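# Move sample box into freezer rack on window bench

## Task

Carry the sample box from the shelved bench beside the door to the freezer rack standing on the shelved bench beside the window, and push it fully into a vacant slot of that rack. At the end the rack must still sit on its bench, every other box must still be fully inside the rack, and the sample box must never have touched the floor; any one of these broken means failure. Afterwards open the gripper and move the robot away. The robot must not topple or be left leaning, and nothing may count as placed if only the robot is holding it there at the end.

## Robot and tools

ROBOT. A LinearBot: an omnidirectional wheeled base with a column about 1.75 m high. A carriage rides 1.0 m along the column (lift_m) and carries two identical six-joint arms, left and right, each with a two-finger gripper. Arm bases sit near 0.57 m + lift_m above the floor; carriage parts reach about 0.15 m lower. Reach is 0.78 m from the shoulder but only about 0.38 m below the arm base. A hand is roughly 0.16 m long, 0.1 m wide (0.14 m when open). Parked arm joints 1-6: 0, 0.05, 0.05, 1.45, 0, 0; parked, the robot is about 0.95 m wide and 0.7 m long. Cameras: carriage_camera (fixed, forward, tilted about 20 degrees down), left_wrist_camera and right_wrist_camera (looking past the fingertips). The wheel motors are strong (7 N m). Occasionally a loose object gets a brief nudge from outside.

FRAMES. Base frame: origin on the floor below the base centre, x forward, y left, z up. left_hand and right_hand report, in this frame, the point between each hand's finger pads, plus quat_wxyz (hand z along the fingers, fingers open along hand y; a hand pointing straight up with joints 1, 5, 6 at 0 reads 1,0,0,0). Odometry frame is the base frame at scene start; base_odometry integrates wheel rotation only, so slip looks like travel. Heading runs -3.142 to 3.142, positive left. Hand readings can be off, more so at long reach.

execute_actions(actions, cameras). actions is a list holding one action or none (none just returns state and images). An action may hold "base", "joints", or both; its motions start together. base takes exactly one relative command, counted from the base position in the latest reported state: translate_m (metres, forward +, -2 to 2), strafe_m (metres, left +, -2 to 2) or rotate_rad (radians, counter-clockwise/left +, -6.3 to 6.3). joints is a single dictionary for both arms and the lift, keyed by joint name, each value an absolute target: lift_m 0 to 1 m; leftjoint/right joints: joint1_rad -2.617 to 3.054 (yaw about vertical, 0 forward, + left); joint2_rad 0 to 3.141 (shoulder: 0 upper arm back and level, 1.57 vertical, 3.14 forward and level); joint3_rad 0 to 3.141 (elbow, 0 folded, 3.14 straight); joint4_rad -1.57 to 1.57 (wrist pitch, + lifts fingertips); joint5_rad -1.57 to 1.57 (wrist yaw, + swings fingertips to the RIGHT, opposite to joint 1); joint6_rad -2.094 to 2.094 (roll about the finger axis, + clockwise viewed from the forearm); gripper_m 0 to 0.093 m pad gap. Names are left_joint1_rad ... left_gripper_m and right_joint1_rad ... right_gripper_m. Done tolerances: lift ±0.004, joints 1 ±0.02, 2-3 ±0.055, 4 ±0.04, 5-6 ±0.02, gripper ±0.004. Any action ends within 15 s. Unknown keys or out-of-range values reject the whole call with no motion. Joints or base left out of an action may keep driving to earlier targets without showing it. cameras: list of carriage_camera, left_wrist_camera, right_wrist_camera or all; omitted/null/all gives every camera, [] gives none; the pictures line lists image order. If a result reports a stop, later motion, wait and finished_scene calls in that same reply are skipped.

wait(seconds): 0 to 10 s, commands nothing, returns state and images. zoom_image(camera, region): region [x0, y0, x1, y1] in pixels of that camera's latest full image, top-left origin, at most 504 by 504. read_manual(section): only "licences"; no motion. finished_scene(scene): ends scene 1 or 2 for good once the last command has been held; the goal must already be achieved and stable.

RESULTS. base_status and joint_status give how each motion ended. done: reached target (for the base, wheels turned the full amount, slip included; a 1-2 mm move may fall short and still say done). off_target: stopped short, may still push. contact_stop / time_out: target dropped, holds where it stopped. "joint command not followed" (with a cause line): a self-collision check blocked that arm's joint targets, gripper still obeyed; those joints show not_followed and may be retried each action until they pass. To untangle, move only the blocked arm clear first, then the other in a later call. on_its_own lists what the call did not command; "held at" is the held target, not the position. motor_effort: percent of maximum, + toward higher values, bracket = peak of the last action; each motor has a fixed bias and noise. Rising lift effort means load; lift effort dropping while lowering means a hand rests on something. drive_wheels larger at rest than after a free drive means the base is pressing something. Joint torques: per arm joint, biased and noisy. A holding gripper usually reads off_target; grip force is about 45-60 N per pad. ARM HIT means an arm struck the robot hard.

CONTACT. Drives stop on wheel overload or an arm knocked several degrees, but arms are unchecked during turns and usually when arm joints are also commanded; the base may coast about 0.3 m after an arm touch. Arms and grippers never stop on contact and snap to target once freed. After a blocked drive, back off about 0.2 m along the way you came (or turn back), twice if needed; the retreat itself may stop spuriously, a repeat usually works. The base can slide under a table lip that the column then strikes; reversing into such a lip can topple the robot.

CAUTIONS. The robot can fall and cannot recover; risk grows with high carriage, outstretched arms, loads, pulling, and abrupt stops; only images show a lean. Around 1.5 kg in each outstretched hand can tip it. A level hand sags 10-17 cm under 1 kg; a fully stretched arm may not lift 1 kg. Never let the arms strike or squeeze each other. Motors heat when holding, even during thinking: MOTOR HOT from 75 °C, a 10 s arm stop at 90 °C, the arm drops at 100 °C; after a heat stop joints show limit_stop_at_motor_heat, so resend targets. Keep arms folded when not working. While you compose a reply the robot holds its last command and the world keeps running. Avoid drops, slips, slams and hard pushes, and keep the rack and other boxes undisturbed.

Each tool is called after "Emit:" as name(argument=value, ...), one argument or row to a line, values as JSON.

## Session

Emit:
execute_actions(
  actions=[],
)

Scene clock: 0.00 s.
Joint torques (N m, as the arm reports them, + toward a larger angle): no reading
base_odometry: x=+0.000 y=+0.000 heading=+0.000 (m, m, rad; odometry frame)
base_status: not commanded
joint_positions: lift_m=+0.297 left_joint1_rad=+0.000 left_joint2_rad=+0.065 left_joint3_rad=+0.061 left_joint4_rad=+1.407 left_joint5_rad=+0.003 left_joint6_rad=-0.027 left_gripper_m=+0.094 right_joint1_rad=+0.014 right_joint2_rad=+0.053 right_joint3_rad=+0.035 right_joint4_rad=+1.432 right_joint5_rad=+0.026 right_joint6_rad=-0.012 right_gripper_m=+0.095
joint_status: not commanded
motor_effort: lift_m=+23 drive_wheels=+0 (%)
left_hand: x=+0.3017 y=+0.3176 z=+1.2969 quat_wxyz=(+0.996, +0.000, +0.084, -0.014) (m; base frame)
right_hand: x=+0.2995 y=-0.3219 z=+1.2909 quat_wxyz=(+0.997, +0.012, +0.079, +0.000) (m; base frame)
pictures: carriage_camera, left_wrist_camera, right_wrist_camera
Images, in order (width x height): carriage_camera 504x504, left_wrist_camera 504x504, right_wrist_camera 504x504.

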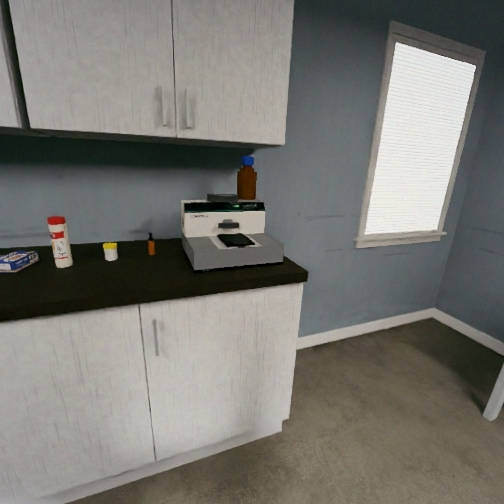

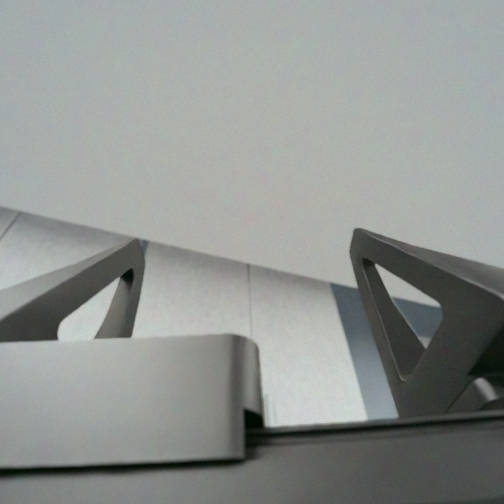

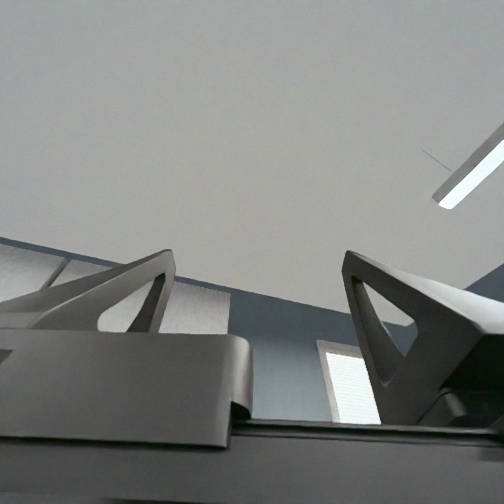

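Emit:
execute_actions(
  actions=[
    {"base": {"rotate_rad": 1.93}},
  ],
  cameras=["carriage_camera"],
)

Scene clock: 9.53 s.
Joint torques (N m, as the arm reports them, + toward a larger angle): left_arm=[-0.37  3.13  6.49 -0.06 -0.06 -0.05] | right_arm=[ 0.    4.28  5.97 -0.04  0.07  0.08]
base_odometry: x=+0.000 y=+0.000 heading=+1.930 (m, m, rad; odometry frame)
base_status: done
joint_positions: lift_m=+0.297 left_joint1_rad=+0.000 left_joint2_rad=+0.065 left_joint3_rad=+0.061 left_joint4_rad=+1.406 left_joint5_rad=+0.003 left_joint6_rad=-0.027 left_gripper_m=+0.094 right_joint1_rad=+0.014 right_joint2_rad=+0.053 right_joint3_rad=+0.035 right_joint4_rad=+1.430 right_joint5_rad=+0.026 right_joint6_rad=-0.012 right_gripper_m=+0.095
joint_status: not commanded
motor_effort: lift_m=+23(23) drive_wheels=+7(15) (%)
left_hand: x=+0.3018 y=+0.3176 z=+1.2969 quat_wxyz=(+0.996, +0.000, +0.085, -0.014) (m; base frame)
right_hand: x=+0.3000 y=-0.3219 z=+1.2908 quat_wxyz=(+0.997, +0.012, +0.080, +0.000) (m; base frame)
pictures: carriage_camera
Images, in order (width x height): carriage_camera 504x504.

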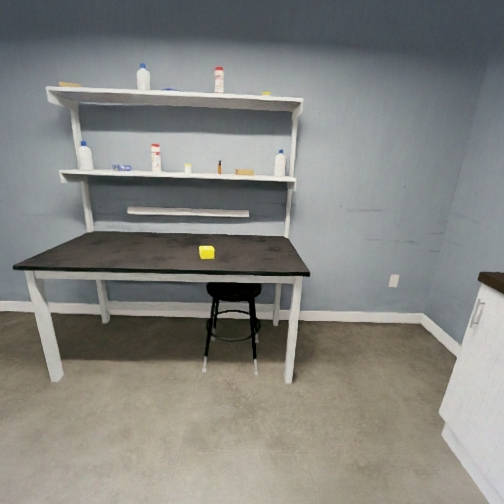

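Emit:
zoom_image(
  camera="carriage_camera",
  region=[180, 230, 240, 280],
)

Region (180, 230, 240, 280) of carriage_camera's 504x504 image, scaled by 8.400, with more detail than that image has.

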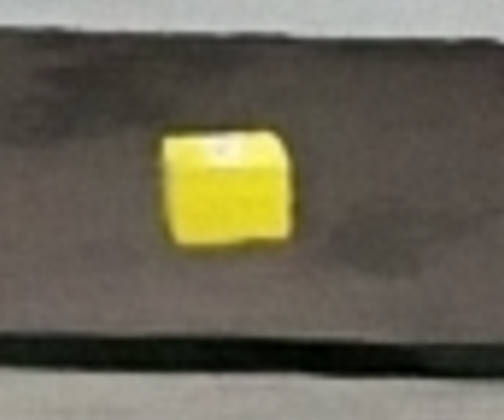

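Emit:
execute_actions(
  actions=[
    {"base": {"rotate_rad": 0.31}, "joints": {"lift_m": 0.25, "right_joint1_rad": 0.0, "right_joint2_rad": 1.95, "right_joint3_rad": 0.824, "right_joint4_rad": 0.686, "right_joint5_rad": 0, "right_joint6_rad": 0, "right_gripper_m": 0.093}},
  ],
  cameras=[],
)

Emit:
execute_actions(
  actions=[
    {"base": {"translate_m": 0.78}},
  ],
  cameras=["carriage_camera", "right_wrist_camera"],
)

Scene clock: 32.57 s.
Joint torques (N m, as the arm reports them, + toward a larger angle): left_arm=[-0.37  3.13  6.49 -0.05 -0.06 -0.05] | right_arm=[ -0.73 -10.19   6.27   2.23   0.04   0.12]
base_odometry: x=+0.000 y=+0.000 heading=+2.239 (m, m, rad; odometry frame)
base_status: done
joint_positions: lift_m=+0.250 left_joint1_rad=+0.000 left_joint2_rad=+0.065 left_joint3_rad=+0.061 left_joint4_rad=+1.406 left_joint5_rad=+0.003 left_joint6_rad=-0.027 left_gripper_m=+0.094 right_joint1_rad=+0.007 right_joint2_rad=+1.941 right_joint3_rad=+0.816 right_joint4_rad=+0.677 right_joint5_rad=+0.005 right_joint6_rad=-0.005 right_gripper_m=+0.093
joint_status: all done
motor_effort: lift_m=+20(20) drive_wheels=+7(15) (%)
left_hand: x=+0.3020 y=+0.3176 z=+1.2498 quat_wxyz=(+0.996, +0.000, +0.085, -0.014) (m; base frame)
right_hand: x=+0.7555 y=-0.3155 z=+0.8758 quat_wxyz=(+0.532, -0.004, +0.846, -0.002) (m; base frame)
pictures: none
No camera images: the call's "cameras" was empty. Leave "cameras" out to get every camera's image.

Scene clock: 36.50 s.
Joint torques (N m, as the arm reports them, + toward a larger angle): left_arm=[-0.38  3.1   6.51 -0.05 -0.05 -0.04] | right_arm=[ -0.62 -10.45   6.42   2.19   0.04   0.12]
base_odometry: x=-0.484 y=+0.612 heading=+2.240 (m, m, rad; odometry frame)
base_status: done
joint_positions: lift_m=+0.250 left_joint1_rad=+0.000 left_joint2_rad=+0.065 left_joint3_rad=+0.061 left_joint4_rad=+1.404 left_joint5_rad=+0.003 left_joint6_rad=-0.027 left_gripper_m=+0.094 right_joint1_rad=+0.006 right_joint2_rad=+1.941 right_joint3_rad=+0.816 right_joint4_rad=+0.680 right_joint5_rad=+0.005 right_joint6_rad=-0.005 right_gripper_m=+0.093
joint_status: not commanded
motor_effort: lift_m=+20(20) drive_wheels=-4(20) (%)
left_hand: x=+0.3023 y=+0.3176 z=+1.2498 quat_wxyz=(+0.996, +0.000, +0.086, -0.014) (m; base frame)
right_hand: x=+0.7559 y=-0.3157 z=+0.8766 quat_wxyz=(+0.534, -0.004, +0.846, -0.002) (m; base frame)
pictures: carriage_camera, right_wrist_camera
Images, in order (width x height): carriage_camera 504x504, right_wrist_camera 504x504.

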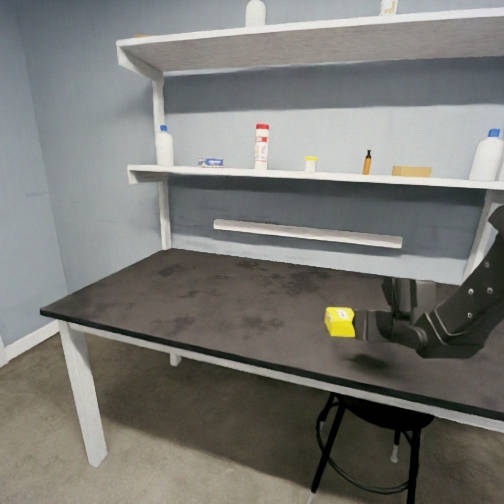

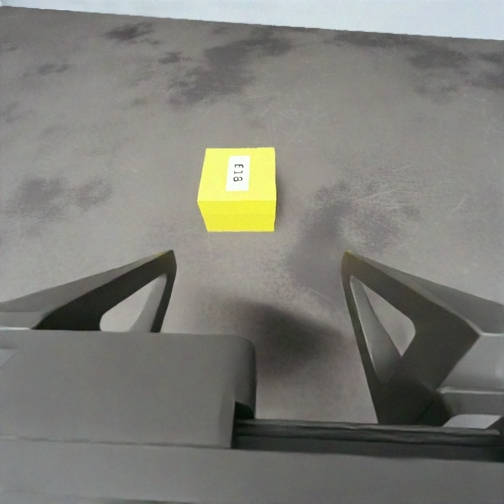

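Emit:
zoom_image(
  camera="right_wrist_camera",
  region=[170, 130, 310, 250],
)

Region (170, 130, 310, 250) of right_wrist_camera's 504x504 image, scaled by 3.600, with more detail than that image has; it fills the top 432 rows of this view, and the rest is white.

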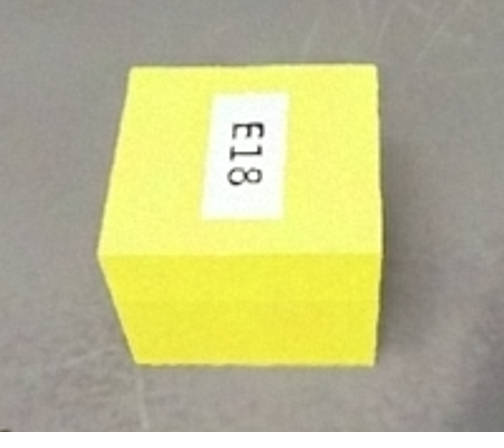

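Emit:
execute_actions(
  actions=[
    {"base": {"strafe_m": 0.025}, "joints": {"lift_m": 0.172}},
  ],
  cameras=[],
)

Emit:
execute_actions(
  actions=[
    {"base": {"translate_m": 0.08}},
  ],
  cameras=["right_wrist_camera"],
)

Scene clock: 50.57 s.
Joint torques (N m, as the arm reports them, + toward a larger angle): left_arm=[-0.36  3.11  6.48 -0.05 -0.04 -0.04] | right_arm=[ -0.54 -10.09   6.47   2.23   0.05   0.12]
base_odometry: x=-0.504 y=+0.596 heading=+2.240 (m, m, rad; odometry frame)
base_status: done
joint_positions: lift_m=+0.172 left_joint1_rad=+0.000 left_joint2_rad=+0.065 left_joint3_rad=+0.061 left_joint4_rad=+1.405 left_joint5_rad=+0.003 left_joint6_rad=-0.027 left_gripper_m=+0.094 right_joint1_rad=+0.004 right_joint2_rad=+1.941 right_joint3_rad=+0.816 right_joint4_rad=+0.680 right_joint5_rad=+0.004 right_joint6_rad=-0.005 right_gripper_m=+0.093
joint_status: all done
motor_effort: lift_m=+20(21) drive_wheels=-4(11) (%)
left_hand: x=+0.3022 y=+0.3176 z=+1.1718 quat_wxyz=(+0.996, +0.000, +0.085, -0.014) (m; base frame)
right_hand: x=+0.7558 y=-0.3168 z=+0.7984 quat_wxyz=(+0.534, -0.003, +0.846, -0.002) (m; base frame)
pictures: none
No camera images: the call's "cameras" was empty. Leave "cameras" out to get every camera's image.

Scene clock: 51.97 s.
Joint torques (N m, as the arm reports them, + toward a larger angle): left_arm=[-0.38  3.11  6.48 -0.03 -0.06 -0.04] | right_arm=[ -0.54 -10.32   6.69   2.13   0.05   0.12]
base_odometry: x=-0.554 y=+0.659 heading=+2.240 (m, m, rad; odometry frame)
base_status: done
joint_positions: lift_m=+0.172 left_joint1_rad=+0.000 left_joint2_rad=+0.065 left_joint3_rad=+0.061 left_joint4_rad=+1.404 left_joint5_rad=+0.003 left_joint6_rad=-0.027 left_gripper_m=+0.094 right_joint1_rad=+0.004 right_joint2_rad=+1.941 right_joint3_rad=+0.816 right_joint4_rad=+0.683 right_joint5_rad=+0.004 right_joint6_rad=-0.005 right_gripper_m=+0.093
joint_status: not commanded
motor_effort: lift_m=+20(20) drive_wheels=-3(11) (%)
left_hand: x=+0.3023 y=+0.3176 z=+1.1718 quat_wxyz=(+0.996, +0.000, +0.086, -0.014) (m; base frame)
right_hand: x=+0.7561 y=-0.3168 z=+0.7991 quat_wxyz=(+0.535, -0.003, +0.845, -0.002) (m; base frame)
pictures: right_wrist_camera
Images, in order (width x height): right_wrist_camera 504x504.

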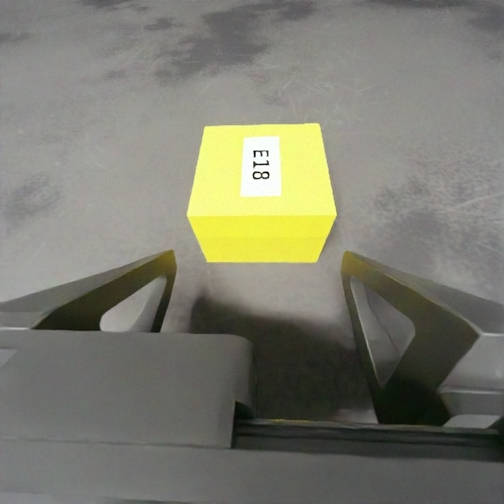

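Emit:
execute_actions(
  actions=[
    {"base": {"translate_m": 0.041}, "joints": {"lift_m": 0.168}},
  ],
  cameras=["right_wrist_camera"],
)

Emit:
execute_actions(
  actions=[
    {"joints": {"right_gripper_m": 0.06}},
  ],
  cameras=["right_wrist_camera"],
)

Scene clock: 61.00 s.
Joint torques (N m, as the arm reports them, + toward a larger angle): left_arm=[-0.4   3.12  6.49 -0.07 -0.06 -0.04] | right_arm=[ -0.37 -10.45   6.5    2.22   0.05   0.12]
base_odometry: x=-0.579 y=+0.691 heading=+2.241 (m, m, rad; odometry frame)
base_status: done
joint_positions: lift_m=+0.168 left_joint1_rad=+0.000 left_joint2_rad=+0.065 left_joint3_rad=+0.061 left_joint4_rad=+1.406 left_joint5_rad=+0.003 left_joint6_rad=-0.027 left_gripper_m=+0.094 right_joint1_rad=+0.004 right_joint2_rad=+1.941 right_joint3_rad=+0.816 right_joint4_rad=+0.682 right_joint5_rad=+0.004 right_joint6_rad=-0.005 right_gripper_m=+0.093
joint_status: all done
motor_effort: lift_m=+20(20) drive_wheels=-2(16) (%)
left_hand: x=+0.3018 y=+0.3176 z=+1.1679 quat_wxyz=(+0.996, +0.000, +0.085, -0.014) (m; base frame)
right_hand: x=+0.7561 y=-0.3169 z=+0.7951 quat_wxyz=(+0.535, -0.003, +0.845, -0.002) (m; base frame)
pictures: right_wrist_camera
Images, in order (width x height): right_wrist_camera 504x504.

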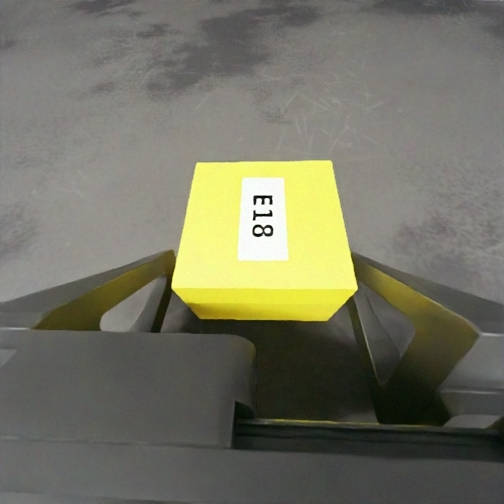

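Scene clock: 61.53 s.
Joint torques (N m, as the arm reports them, + toward a larger angle): left_arm=[-0.38  3.1   6.47 -0.07 -0.06 -0.04] | right_arm=[ -0.28 -10.28   6.46   2.18   0.06   0.12]
base_odometry: x=-0.579 y=+0.691 heading=+2.241 (m, m, rad; odometry frame)
base_status: not commanded
joint_positions: lift_m=+0.168 left_joint1_rad=+0.000 left_joint2_rad=+0.065 left_joint3_rad=+0.061 left_joint4_rad=+1.406 left_joint5_rad=+0.003 left_joint6_rad=-0.027 left_gripper_m=+0.094 right_joint1_rad=+0.004 right_joint2_rad=+1.941 right_joint3_rad=+0.816 right_joint4_rad=+0.682 right_joint5_rad=+0.004 right_joint6_rad=-0.005 right_gripper_m=+0.075
joint_status: right_gripper_m off_target (ended at +0.075, target +0.060)
motor_effort: lift_m=+20(19) drive_wheels=-3(1) (%)
left_hand: x=+0.3018 y=+0.3176 z=+1.1679 quat_wxyz=(+0.996, +0.000, +0.085, -0.014) (m; base frame)
right_hand: x=+0.7561 y=-0.3169 z=+0.7951 quat_wxyz=(+0.535, -0.003, +0.845, -0.002) (m; base frame)
pictures: right_wrist_camera
Images, in order (width x height): right_wrist_camera 504x504.

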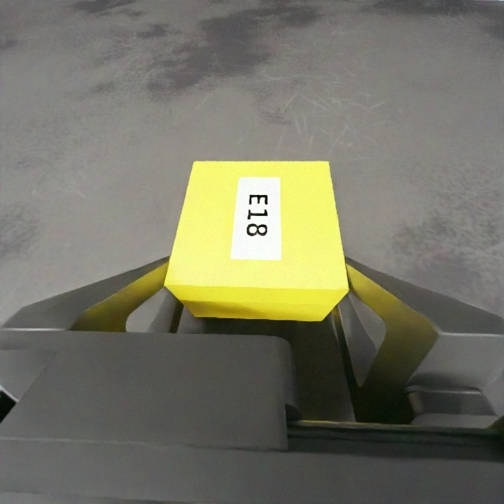

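Emit:
execute_actions(
  actions=[
    {"base": {"translate_m": -1.4}, "joints": {"lift_m": 0.3, "right_joint4_rad": 0.7}},
  ],
  cameras=["carriage_camera", "right_wrist_camera"],
)

Scene clock: 88.27 s.
Joint torques (N m, as the arm reports them, + toward a larger angle): left_arm=[-0.38  3.12  6.5  -0.05 -0.06 -0.04] | right_arm=[ -0.35 -11.27   6.39   2.38   0.05   0.12]
base_odometry: x=+0.290 y=-0.406 heading=+2.241 (m, m, rad; odometry frame)
base_status: done
joint_positions: lift_m=+0.300 left_joint1_rad=+0.000 left_joint2_rad=+0.065 left_joint3_rad=+0.061 left_joint4_rad=+1.405 left_joint5_rad=+0.003 left_joint6_rad=-0.027 left_gripper_m=+0.094 right_joint1_rad=+0.004 right_joint2_rad=+1.951 right_joint3_rad=+0.816 right_joint4_rad=+0.677 right_joint5_rad=+0.003 right_joint6_rad=-0.005 right_gripper_m=+0.075
joint_status: all done
motor_effort: lift_m=+25(27) drive_wheels=+0(20) (%)
left_hand: x=+0.3021 y=+0.3176 z=+1.2992 quat_wxyz=(+0.996, +0.000, +0.085, -0.014) (m; base frame)
right_hand: x=+0.7550 y=-0.3168 z=+0.9206 quat_wxyz=(+0.528, -0.003, +0.849, -0.002) (m; base frame)
pictures: carriage_camera, right_wrist_camera
Images, in order (width x height): carriage_camera 504x504, right_wrist_camera 504x504.

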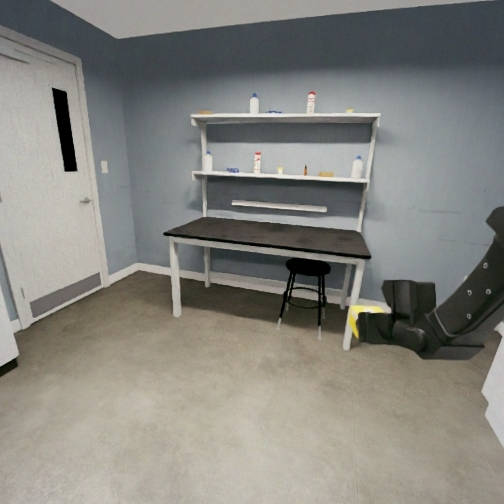

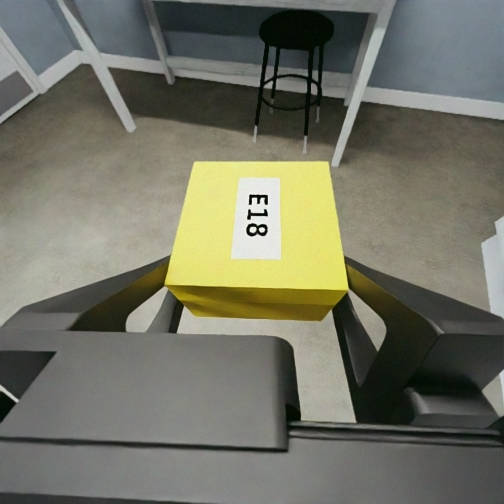

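Emit:
execute_actions(
  actions=[
    {"base": {"rotate_rad": 2.83}, "joints": {"right_joint4_rad": 0.716}},
  ],
  cameras=["carriage_camera", "right_wrist_camera"],
)

Scene clock: 96.77 s.
Joint torques (N m, as the arm reports them, + toward a larger angle): left_arm=[-0.39  3.11  6.48 -0.03 -0.06 -0.05] | right_arm=[  0.35 -11.11   6.41   2.42   0.07   0.13]
base_odometry: x=+0.290 y=-0.406 heading=-1.212 (m, m, rad; odometry frame)
base_status: done
joint_positions: lift_m=+0.300 left_joint1_rad=+0.000 left_joint2_rad=+0.065 left_joint3_rad=+0.061 left_joint4_rad=+1.404 left_joint5_rad=+0.003 left_joint6_rad=-0.027 left_gripper_m=+0.094 right_joint1_rad=-0.003 right_joint2_rad=+1.951 right_joint3_rad=+0.816 right_joint4_rad=+0.688 right_joint5_rad=+0.002 right_joint6_rad=-0.005 right_gripper_m=+0.075
joint_status: all done
motor_effort: lift_m=+25(25) drive_wheels=+7(17) (%)
left_hand: x=+0.3025 y=+0.3176 z=+1.2992 quat_wxyz=(+0.996, +0.000, +0.086, -0.014) (m; base frame)
right_hand: x=+0.7562 y=-0.3197 z=+0.9231 quat_wxyz=(+0.533, -0.001, +0.846, -0.003) (m; base frame)
pictures: carriage_camera, right_wrist_camera
Images, in order (width x height): carriage_camera 504x504, right_wrist_camera 504x504.

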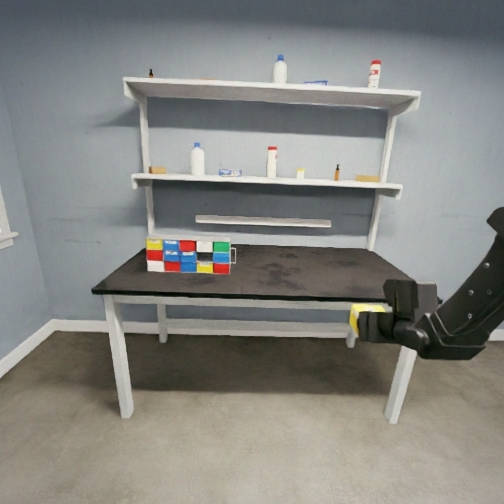

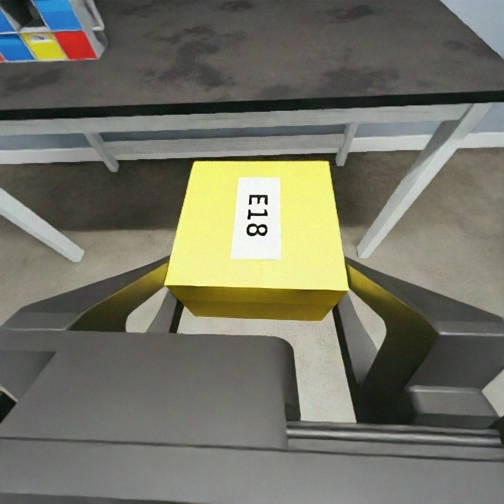

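Emit:
zoom_image(
  camera="carriage_camera",
  region=[130, 225, 250, 305],
)

Region (130, 225, 250, 305) of carriage_camera's 504x504 image, scaled by 4.200, with more detail than that image has.

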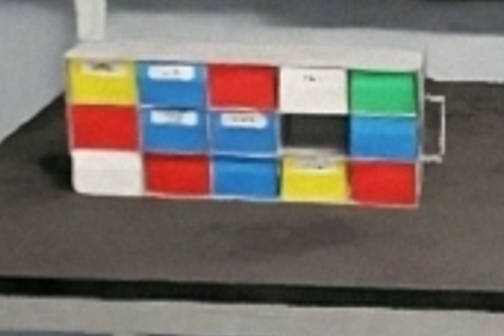

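Emit:
execute_actions(
  actions=[
    {"base": {"translate_m": 0.47}, "joints": {"lift_m": 0.25, "left_joint1_rad": -0.38, "left_joint2_rad": 2.347, "left_joint3_rad": 1.011, "left_joint4_rad": 1.345, "left_joint5_rad": 0.3, "left_joint6_rad": -1.57}},
  ],
  cameras=["carriage_camera"],
)

Scene clock: 132.47 s.
Joint torques (N m, as the arm reports them, + toward a larger angle): left_arm=[ -0.98 -10.84   5.44   2.2    0.    -0.03] | right_arm=[  0.22 -11.16   6.43   2.46   0.07   0.12]
base_odometry: x=+0.456 y=-0.846 heading=-1.212 (m, m, rad; odometry frame)
base_status: done
joint_positions: lift_m=+0.250 left_joint1_rad=-0.372 left_joint2_rad=+2.343 left_joint3_rad=+1.007 left_joint4_rad=+1.334 left_joint5_rad=+0.295 left_joint6_rad=-1.563 left_gripper_m=+0.094 right_joint1_rad=-0.003 right_joint2_rad=+1.951 right_joint3_rad=+0.816 right_joint4_rad=+0.685 right_joint5_rad=+0.002 right_joint6_rad=-0.005 right_gripper_m=+0.075
joint_status: all done
motor_effort: lift_m=+20(18) drive_wheels=-5(19) (%)
left_hand: x=+0.7602 y=+0.0687 z=+0.8956 quat_wxyz=(+0.311, -0.307, +0.638, -0.634) (m; base frame)
right_hand: x=+0.7558 y=-0.3197 z=+0.8729 quat_wxyz=(+0.532, -0.001, +0.847, -0.003) (m; base frame)
pictures: carriage_camera
Images, in order (width x height): carriage_camera 504x504.

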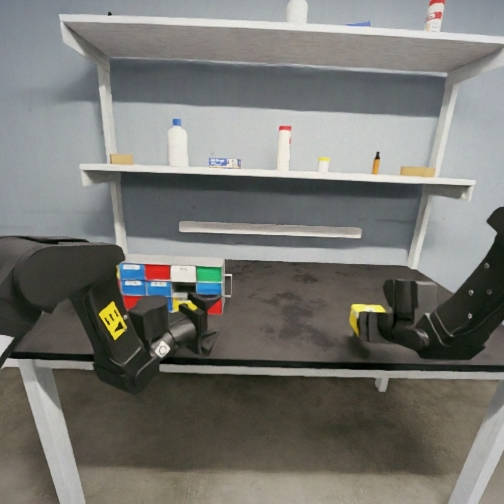

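Emit:
execute_actions(
  actions=[
    {"base": {"strafe_m": 0.52}, "joints": {"lift_m": 0.2295, "right_joint4_rad": 0.725}},
  ],
)

Scene clock: 146.37 s.
Joint torques (N m, as the arm reports them, + toward a larger angle): left_arm=[ -0.89 -11.09   5.45   2.17  -0.01  -0.04] | right_arm=[  0.12 -11.26   6.36   2.46   0.08   0.12]
base_odometry: x=+0.942 y=-0.664 heading=-1.212 (m, m, rad; odometry frame)
base_status: done
joint_positions: lift_m=+0.230 left_joint1_rad=-0.373 left_joint2_rad=+2.347 left_joint3_rad=+1.007 left_joint4_rad=+1.340 left_joint5_rad=+0.296 left_joint6_rad=-1.563 left_gripper_m=+0.094 right_joint1_rad=-0.001 right_joint2_rad=+1.954 right_joint3_rad=+0.816 right_joint4_rad=+0.694 right_joint5_rad=+0.002 right_joint6_rad=-0.005 right_gripper_m=+0.075
joint_status: all done
motor_effort: lift_m=+20(22) drive_wheels=+0(16) (%)
left_hand: x=+0.7596 y=+0.0679 z=+0.8747 quat_wxyz=(+0.311, -0.306, +0.638, -0.635) (m; base frame)
right_hand: x=+0.7566 y=-0.3189 z=+0.8531 quat_wxyz=(+0.534, -0.001, +0.845, -0.002) (m; base frame)
pictures: carriage_camera, left_wrist_camera, right_wrist_camera
Images, in order (width x height): carriage_camera 504x504, left_wrist_camera 504x504, right_wrist_camera 504x504.

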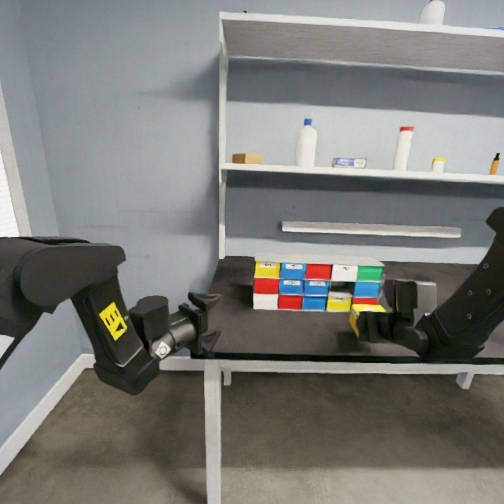

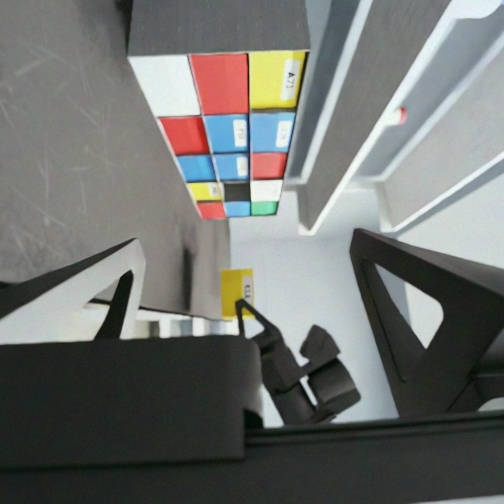

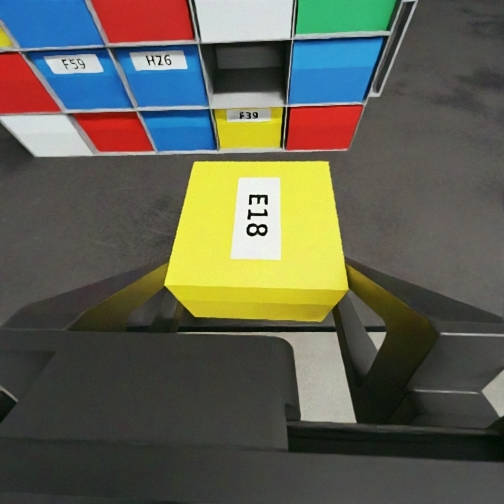

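Emit:
execute_actions(
  actions=[
    {"base": {"rotate_rad": 0.024}},
  ],
  cameras=[],
)

Emit:
execute_actions(
  actions=[
    {"base": {"translate_m": 0.12}},
  ],
  cameras=["left_wrist_camera", "right_wrist_camera"],
)

Emit:
zoom_image(
  camera="left_wrist_camera",
  region=[190, 220, 290, 330],
)

Emit:
zoom_image(
  camera="right_wrist_camera",
  region=[120, 90, 400, 210],
)

Scene clock: 163.83 s.
Joint torques (N m, as the arm reports them, + toward a larger angle): left_arm=[ -0.79 -11.09   5.41   2.19  -0.02  -0.04] | right_arm=[ -0.18 -11.42   6.37   2.47   0.11   0.12]
base_odometry: x=+0.943 y=-0.664 heading=-1.188 (m, m, rad; odometry frame)
base_status: done
joint_positions: lift_m=+0.230 left_joint1_rad=-0.375 left_joint2_rad=+2.347 left_joint3_rad=+1.007 left_joint4_rad=+1.340 left_joint5_rad=+0.296 left_joint6_rad=-1.563 left_gripper_m=+0.094 right_joint1_rad=+0.001 right_joint2_rad=+1.954 right_joint3_rad=+0.816 right_joint4_rad=+0.694 right_joint5_rad=+0.001 right_joint6_rad=-0.005 right_gripper_m=+0.075
joint_status: not commanded
motor_effort: lift_m=+20(20) drive_wheels=-3(11) (%)
left_hand: x=+0.7593 y=+0.0673 z=+0.8747 quat_wxyz=(+0.310, -0.305, +0.638, -0.636) (m; base frame)
right_hand: x=+0.7567 y=-0.3180 z=+0.8532 quat_wxyz=(+0.534, -0.002, +0.845, -0.002) (m; base frame)
pictures: none
No camera images: the call's "cameras" was empty. Leave "cameras" out to get every camera's image.

Scene clock: 165.50 s.
Joint torques (N m, as the arm reports them, + toward a larger angle): left_arm=[ -0.76 -11.09   5.44   2.17  -0.03  -0.03] | right_arm=[ -0.15 -11.26   6.44   2.45   0.08   0.12]
base_odometry: x=+0.988 y=-0.775 heading=-1.188 (m, m, rad; odometry frame)
base_status: done
joint_positions: lift_m=+0.230 left_joint1_rad=-0.375 left_joint2_rad=+2.347 left_joint3_rad=+1.007 left_joint4_rad=+1.340 left_joint5_rad=+0.296 left_joint6_rad=-1.563 left_gripper_m=+0.094 right_joint1_rad=+0.001 right_joint2_rad=+1.954 right_joint3_rad=+0.816 right_joint4_rad=+0.696 right_joint5_rad=+0.001 right_joint6_rad=-0.005 right_gripper_m=+0.075
joint_status: not commanded
motor_effort: lift_m=+20(21) drive_wheels=-3(9) (%)
left_hand: x=+0.7592 y=+0.0671 z=+0.8748 quat_wxyz=(+0.310, -0.305, +0.638, -0.636) (m; base frame)
right_hand: x=+0.7569 y=-0.3180 z=+0.8536 quat_wxyz=(+0.535, -0.002, +0.845, -0.002) (m; base frame)
pictures: left_wrist_camera, right_wrist_camera
Images, in order (width x height): left_wrist_camera 504x504, right_wrist_camera 504x504.

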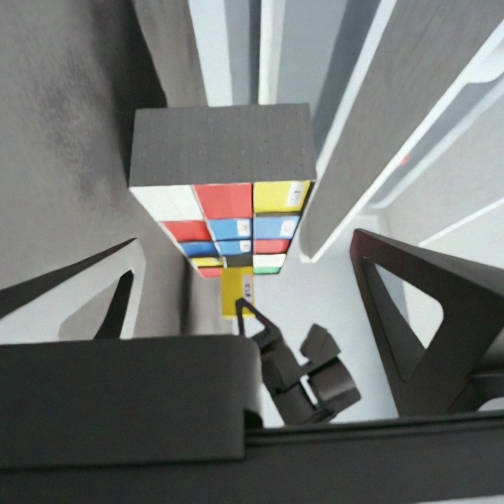

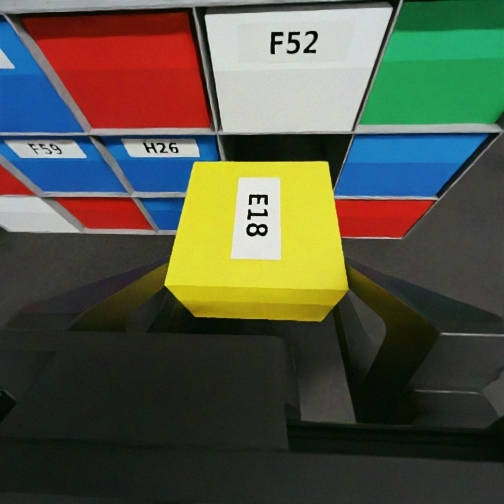

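Region (190, 220, 290, 330) of left_wrist_camera's 504x504 image, scaled by 4.582, with more detail than that image has; it fills the left 458 columns of this view, and the rest is white.

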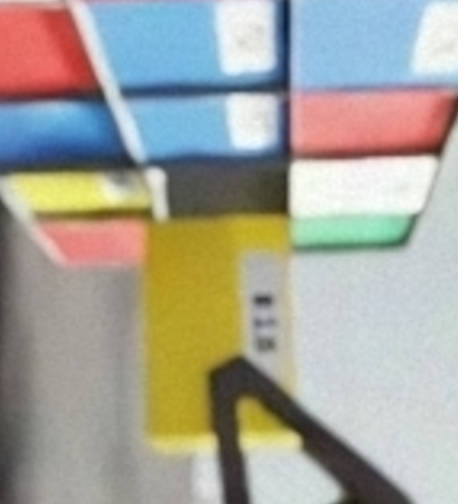

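Region (120, 90, 400, 210) of right_wrist_camera's 504x504 image, scaled by 1.800, with more detail than that image has; it fills the top 216 rows of this view, and the rest is white.

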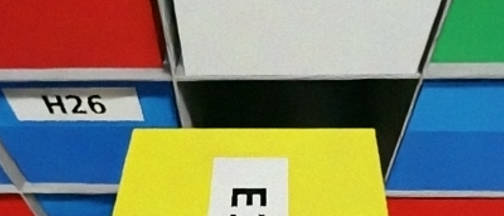

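Emit:
execute_actions(
  actions=[
    {"base": {"strafe_m": -0.0145}, "joints": {"lift_m": 0.2285}},
  ],
  cameras=[],
)

Emit:
execute_actions(
  actions=[
    {"base": {"translate_m": 0.016}},
  ],
  cameras=["left_wrist_camera", "right_wrist_camera"],
)

Emit:
zoom_image(
  camera="left_wrist_camera",
  region=[205, 240, 275, 310],
)

Emit:
zoom_image(
  camera="right_wrist_camera",
  region=[150, 120, 370, 200],
)

Scene clock: 177.47 s.
Joint torques (N m, as the arm reports them, + toward a larger angle): left_arm=[ -0.73 -11.1    5.48   2.15  -0.02  -0.03] | right_arm=[ -0.16 -11.34   6.39   2.43   0.06   0.12]
base_odometry: x=+0.974 y=-0.780 heading=-1.187 (m, m, rad; odometry frame)
base_status: done
joint_positions: lift_m=+0.229 left_joint1_rad=-0.375 left_joint2_rad=+2.347 left_joint3_rad=+1.007 left_joint4_rad=+1.342 left_joint5_rad=+0.296 left_joint6_rad=-1.563 left_gripper_m=+0.094 right_joint1_rad=+0.001 right_joint2_rad=+1.954 right_joint3_rad=+0.816 right_joint4_rad=+0.696 right_joint5_rad=+0.000 right_joint6_rad=-0.005 right_gripper_m=+0.075
joint_status: all done
motor_effort: lift_m=+19(18) drive_wheels=+7(11) (%)
left_hand: x=+0.7591 y=+0.0668 z=+0.8743 quat_wxyz=(+0.310, -0.304, +0.637, -0.636) (m; base frame)
right_hand: x=+0.7568 y=-0.3177 z=+0.8527 quat_wxyz=(+0.535, -0.003, +0.845, -0.001) (m; base frame)
pictures: none
No camera images: the call's "cameras" was empty. Leave "cameras" out to get every camera's image.

Scene clock: 178.27 s.
Joint torques (N m, as the arm reports them, + toward a larger angle): left_arm=[ -0.67 -11.05   5.44   2.17  -0.02  -0.03] | right_arm=[ -0.05 -11.42   6.43   2.44   0.08   0.12]
base_odometry: x=+0.980 y=-0.795 heading=-1.188 (m, m, rad; odometry frame)
base_status: done
joint_positions: lift_m=+0.229 left_joint1_rad=-0.375 left_joint2_rad=+2.347 left_joint3_rad=+1.007 left_joint4_rad=+1.342 left_joint5_rad=+0.296 left_joint6_rad=-1.563 left_gripper_m=+0.094 right_joint1_rad=+0.001 right_joint2_rad=+1.954 right_joint3_rad=+0.816 right_joint4_rad=+0.697 right_joint5_rad=+0.000 right_joint6_rad=-0.005 right_gripper_m=+0.075
joint_status: not commanded
motor_effort: lift_m=+19(19) drive_wheels=+6(12) (%)
left_hand: x=+0.7591 y=+0.0668 z=+0.8743 quat_wxyz=(+0.310, -0.304, +0.637, -0.636) (m; base frame)
right_hand: x=+0.7570 y=-0.3177 z=+0.8530 quat_wxyz=(+0.536, -0.003, +0.844, -0.001) (m; base frame)
pictures: left_wrist_camera, right_wrist_camera
Images, in order (width x height): left_wrist_camera 504x504, right_wrist_camera 504x504.

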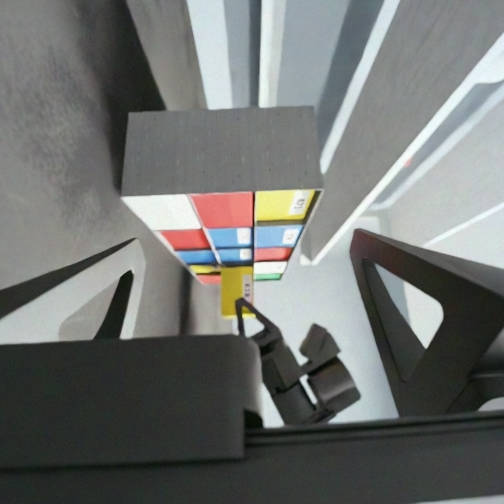

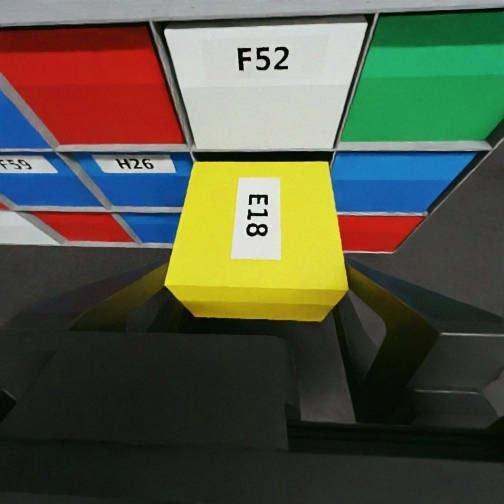

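Region (205, 240, 275, 310) of left_wrist_camera's 504x504 image, scaled by 7.200, with more detail than that image has.

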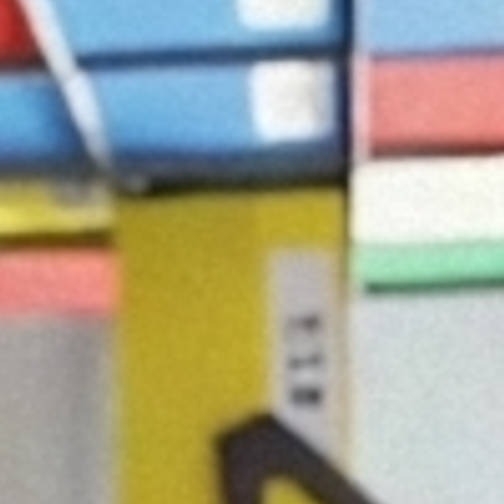

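Region (150, 120, 370, 200) of right_wrist_camera's 504x504 image, scaled by 2.291, with more detail than that image has; it fills the top 183 rows of this view, and the rest is white.

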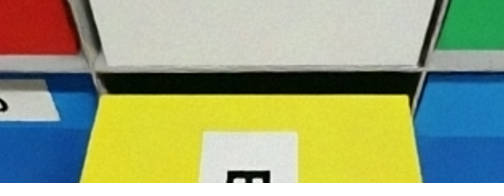

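Emit:
execute_actions(
  actions=[
    {"base": {"translate_m": 0.016}},
  ],
  cameras=["right_wrist_camera"],
)

Scene clock: 188.37 s.
Joint torques (N m, as the arm reports them, + toward a larger angle): left_arm=[ -0.74 -11.11   5.46   2.13  -0.02  -0.04] | right_arm=[ -0.08 -11.32   6.34   2.56   0.08   0.13]
base_odometry: x=+0.986 y=-0.810 heading=-1.188 (m, m, rad; odometry frame)
base_status: done
joint_positions: lift_m=+0.229 left_joint1_rad=-0.375 left_joint2_rad=+2.347 left_joint3_rad=+1.007 left_joint4_rad=+1.343 left_joint5_rad=+0.296 left_joint6_rad=-1.563 left_gripper_m=+0.094 right_joint1_rad=+0.001 right_joint2_rad=+1.954 right_joint3_rad=+0.816 right_joint4_rad=+0.678 right_joint5_rad=-0.001 right_joint6_rad=-0.005 right_gripper_m=+0.075
joint_status: not commanded
motor_effort: lift_m=+19(19) drive_wheels=+8(15) (%)
left_hand: x=+0.7591 y=+0.0668 z=+0.8745 quat_wxyz=(+0.310, -0.304, +0.637, -0.636) (m; base frame)
right_hand: x=+0.7549 y=-0.3174 z=+0.8487 quat_wxyz=(+0.528, -0.003, +0.850, -0.001) (m; base frame)
pictures: right_wrist_camera
Images, in order (width x height): right_wrist_camera 504x504.

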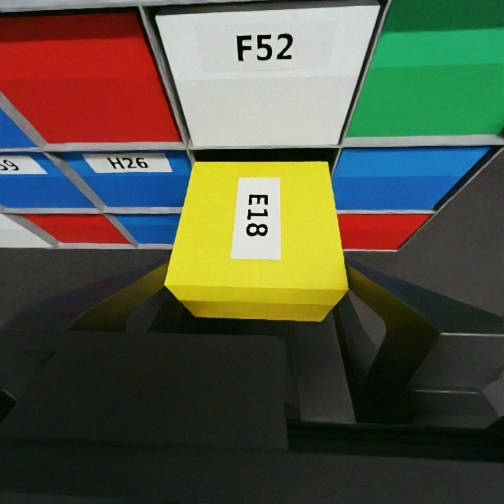

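Emit:
execute_actions(
  actions=[
    {"base": {"translate_m": -0.008}},
  ],
  cameras=["left_wrist_camera", "right_wrist_camera"],
)

Emit:
zoom_image(
  camera="left_wrist_camera",
  region=[200, 235, 290, 325],
)

Emit:
zoom_image(
  camera="right_wrist_camera",
  region=[150, 120, 370, 200],
)

Scene clock: 196.77 s.
Joint torques (N m, as the arm reports them, + toward a larger angle): left_arm=[ -0.72 -11.1    5.42   2.15  -0.02  -0.03] | right_arm=[ -0.14 -11.36   6.39   2.48   0.13   0.12]
base_odometry: x=+0.983 y=-0.802 heading=-1.188 (m, m, rad; odometry frame)
base_status: done
joint_positions: lift_m=+0.229 left_joint1_rad=-0.375 left_joint2_rad=+2.347 left_joint3_rad=+1.007 left_joint4_rad=+1.343 left_joint5_rad=+0.296 left_joint6_rad=-1.563 left_gripper_m=+0.094 right_joint1_rad=+0.001 right_joint2_rad=+1.954 right_joint3_rad=+0.816 right_joint4_rad=+0.689 right_joint5_rad=-0.002 right_joint6_rad=-0.005 right_gripper_m=+0.075
joint_status: not commanded
motor_effort: lift_m=+19(19) drive_wheels=+4(10) (%)
left_hand: x=+0.7591 y=+0.0668 z=+0.8746 quat_wxyz=(+0.310, -0.304, +0.637, -0.637) (m; base frame)
right_hand: x=+0.7561 y=-0.3173 z=+0.8512 quat_wxyz=(+0.532, -0.003, +0.847, +0.000) (m; base frame)
pictures: left_wrist_camera, right_wrist_camera
Images, in order (width x height): left_wrist_camera 504x504, right_wrist_camera 504x504.

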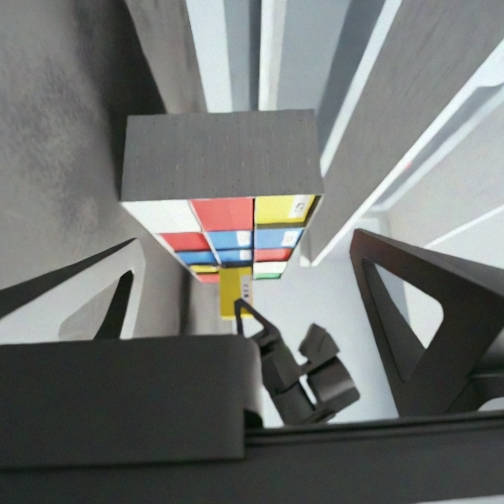

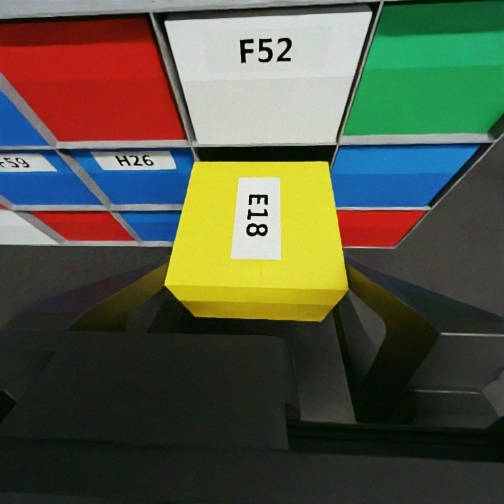

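Region (200, 235, 290, 325) of left_wrist_camera's 504x504 image, scaled by 5.600, with more detail than that image has.

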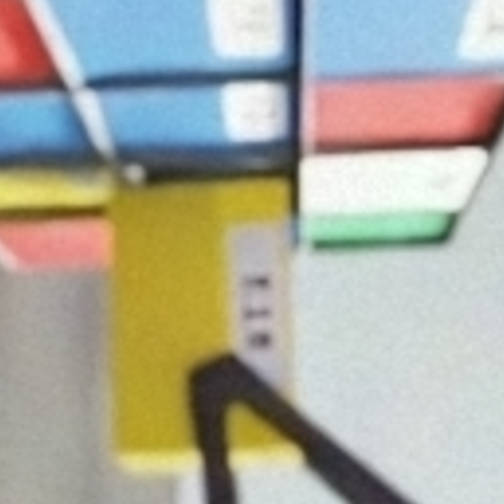

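Region (150, 120, 370, 200) of right_wrist_camera's 504x504 image, scaled by 2.291, with more detail than that image has; it fills the top 183 rows of this view, and the rest is white.

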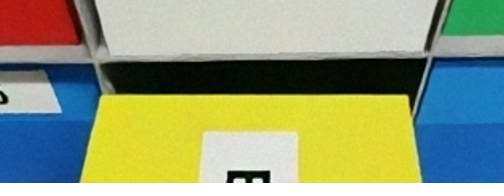

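Emit:
execute_actions(
  actions=[
    {"base": {"strafe_m": -0.003}, "joints": {"right_joint4_rad": 0.735}},
  ],
  cameras=["left_wrist_camera", "right_wrist_camera"],
)

Emit:
zoom_image(
  camera="left_wrist_camera",
  region=[200, 235, 290, 325],
)

Emit:
zoom_image(
  camera="right_wrist_camera",
  region=[150, 120, 370, 200],
)

Scene clock: 207.03 s.
Joint torques (N m, as the arm reports them, + toward a larger angle): left_arm=[ -0.55 -11.11   5.46   2.15  -0.02  -0.03] | right_arm=[  0.06 -11.4    6.43   2.48   0.11   0.12]
base_odometry: x=+0.980 y=-0.804 heading=-1.187 (m, m, rad; odometry frame)
base_status: done
joint_positions: lift_m=+0.229 left_joint1_rad=-0.378 left_joint2_rad=+2.347 left_joint3_rad=+1.007 left_joint4_rad=+1.343 left_joint5_rad=+0.297 left_joint6_rad=-1.563 left_gripper_m=+0.094 right_joint1_rad=+0.000 right_joint2_rad=+1.954 right_joint3_rad=+0.816 right_joint4_rad=+0.702 right_joint5_rad=-0.001 right_joint6_rad=-0.005 right_gripper_m=+0.075
joint_status: all done
motor_effort: lift_m=+19(19) drive_wheels=+6(11) (%)
left_hand: x=+0.7584 y=+0.0656 z=+0.8746 quat_wxyz=(+0.310, -0.303, +0.638, -0.637) (m; base frame)
right_hand: x=+0.7575 y=-0.3178 z=+0.8542 quat_wxyz=(+0.538, -0.003, +0.843, -0.001) (m; base frame)
pictures: left_wrist_camera, right_wrist_camera
Images, in order (width x height): left_wrist_camera 504x504, right_wrist_camera 504x504.

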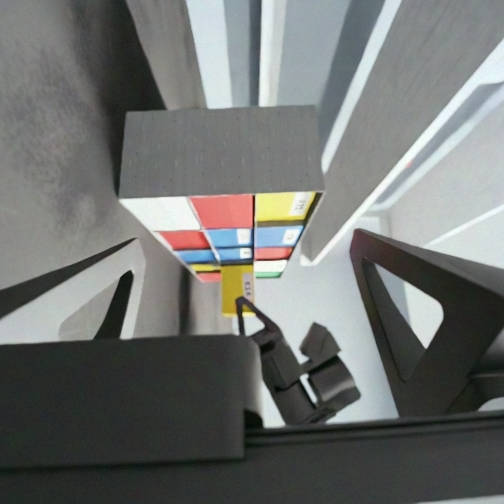

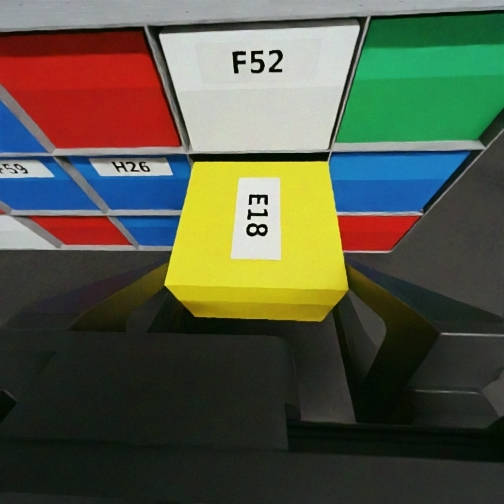

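Region (200, 235, 290, 325) of left_wrist_camera's 504x504 image, scaled by 5.600, with more detail than that image has.

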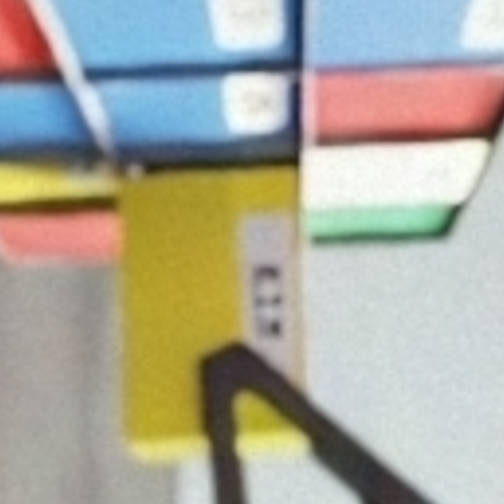

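Region (150, 120, 370, 200) of right_wrist_camera's 504x504 image, scaled by 2.291, with more detail than that image has; it fills the top 183 rows of this view, and the rest is white.

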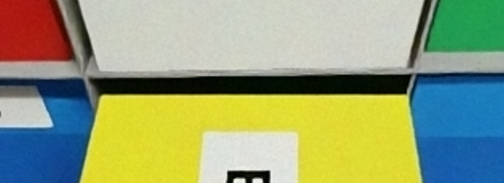

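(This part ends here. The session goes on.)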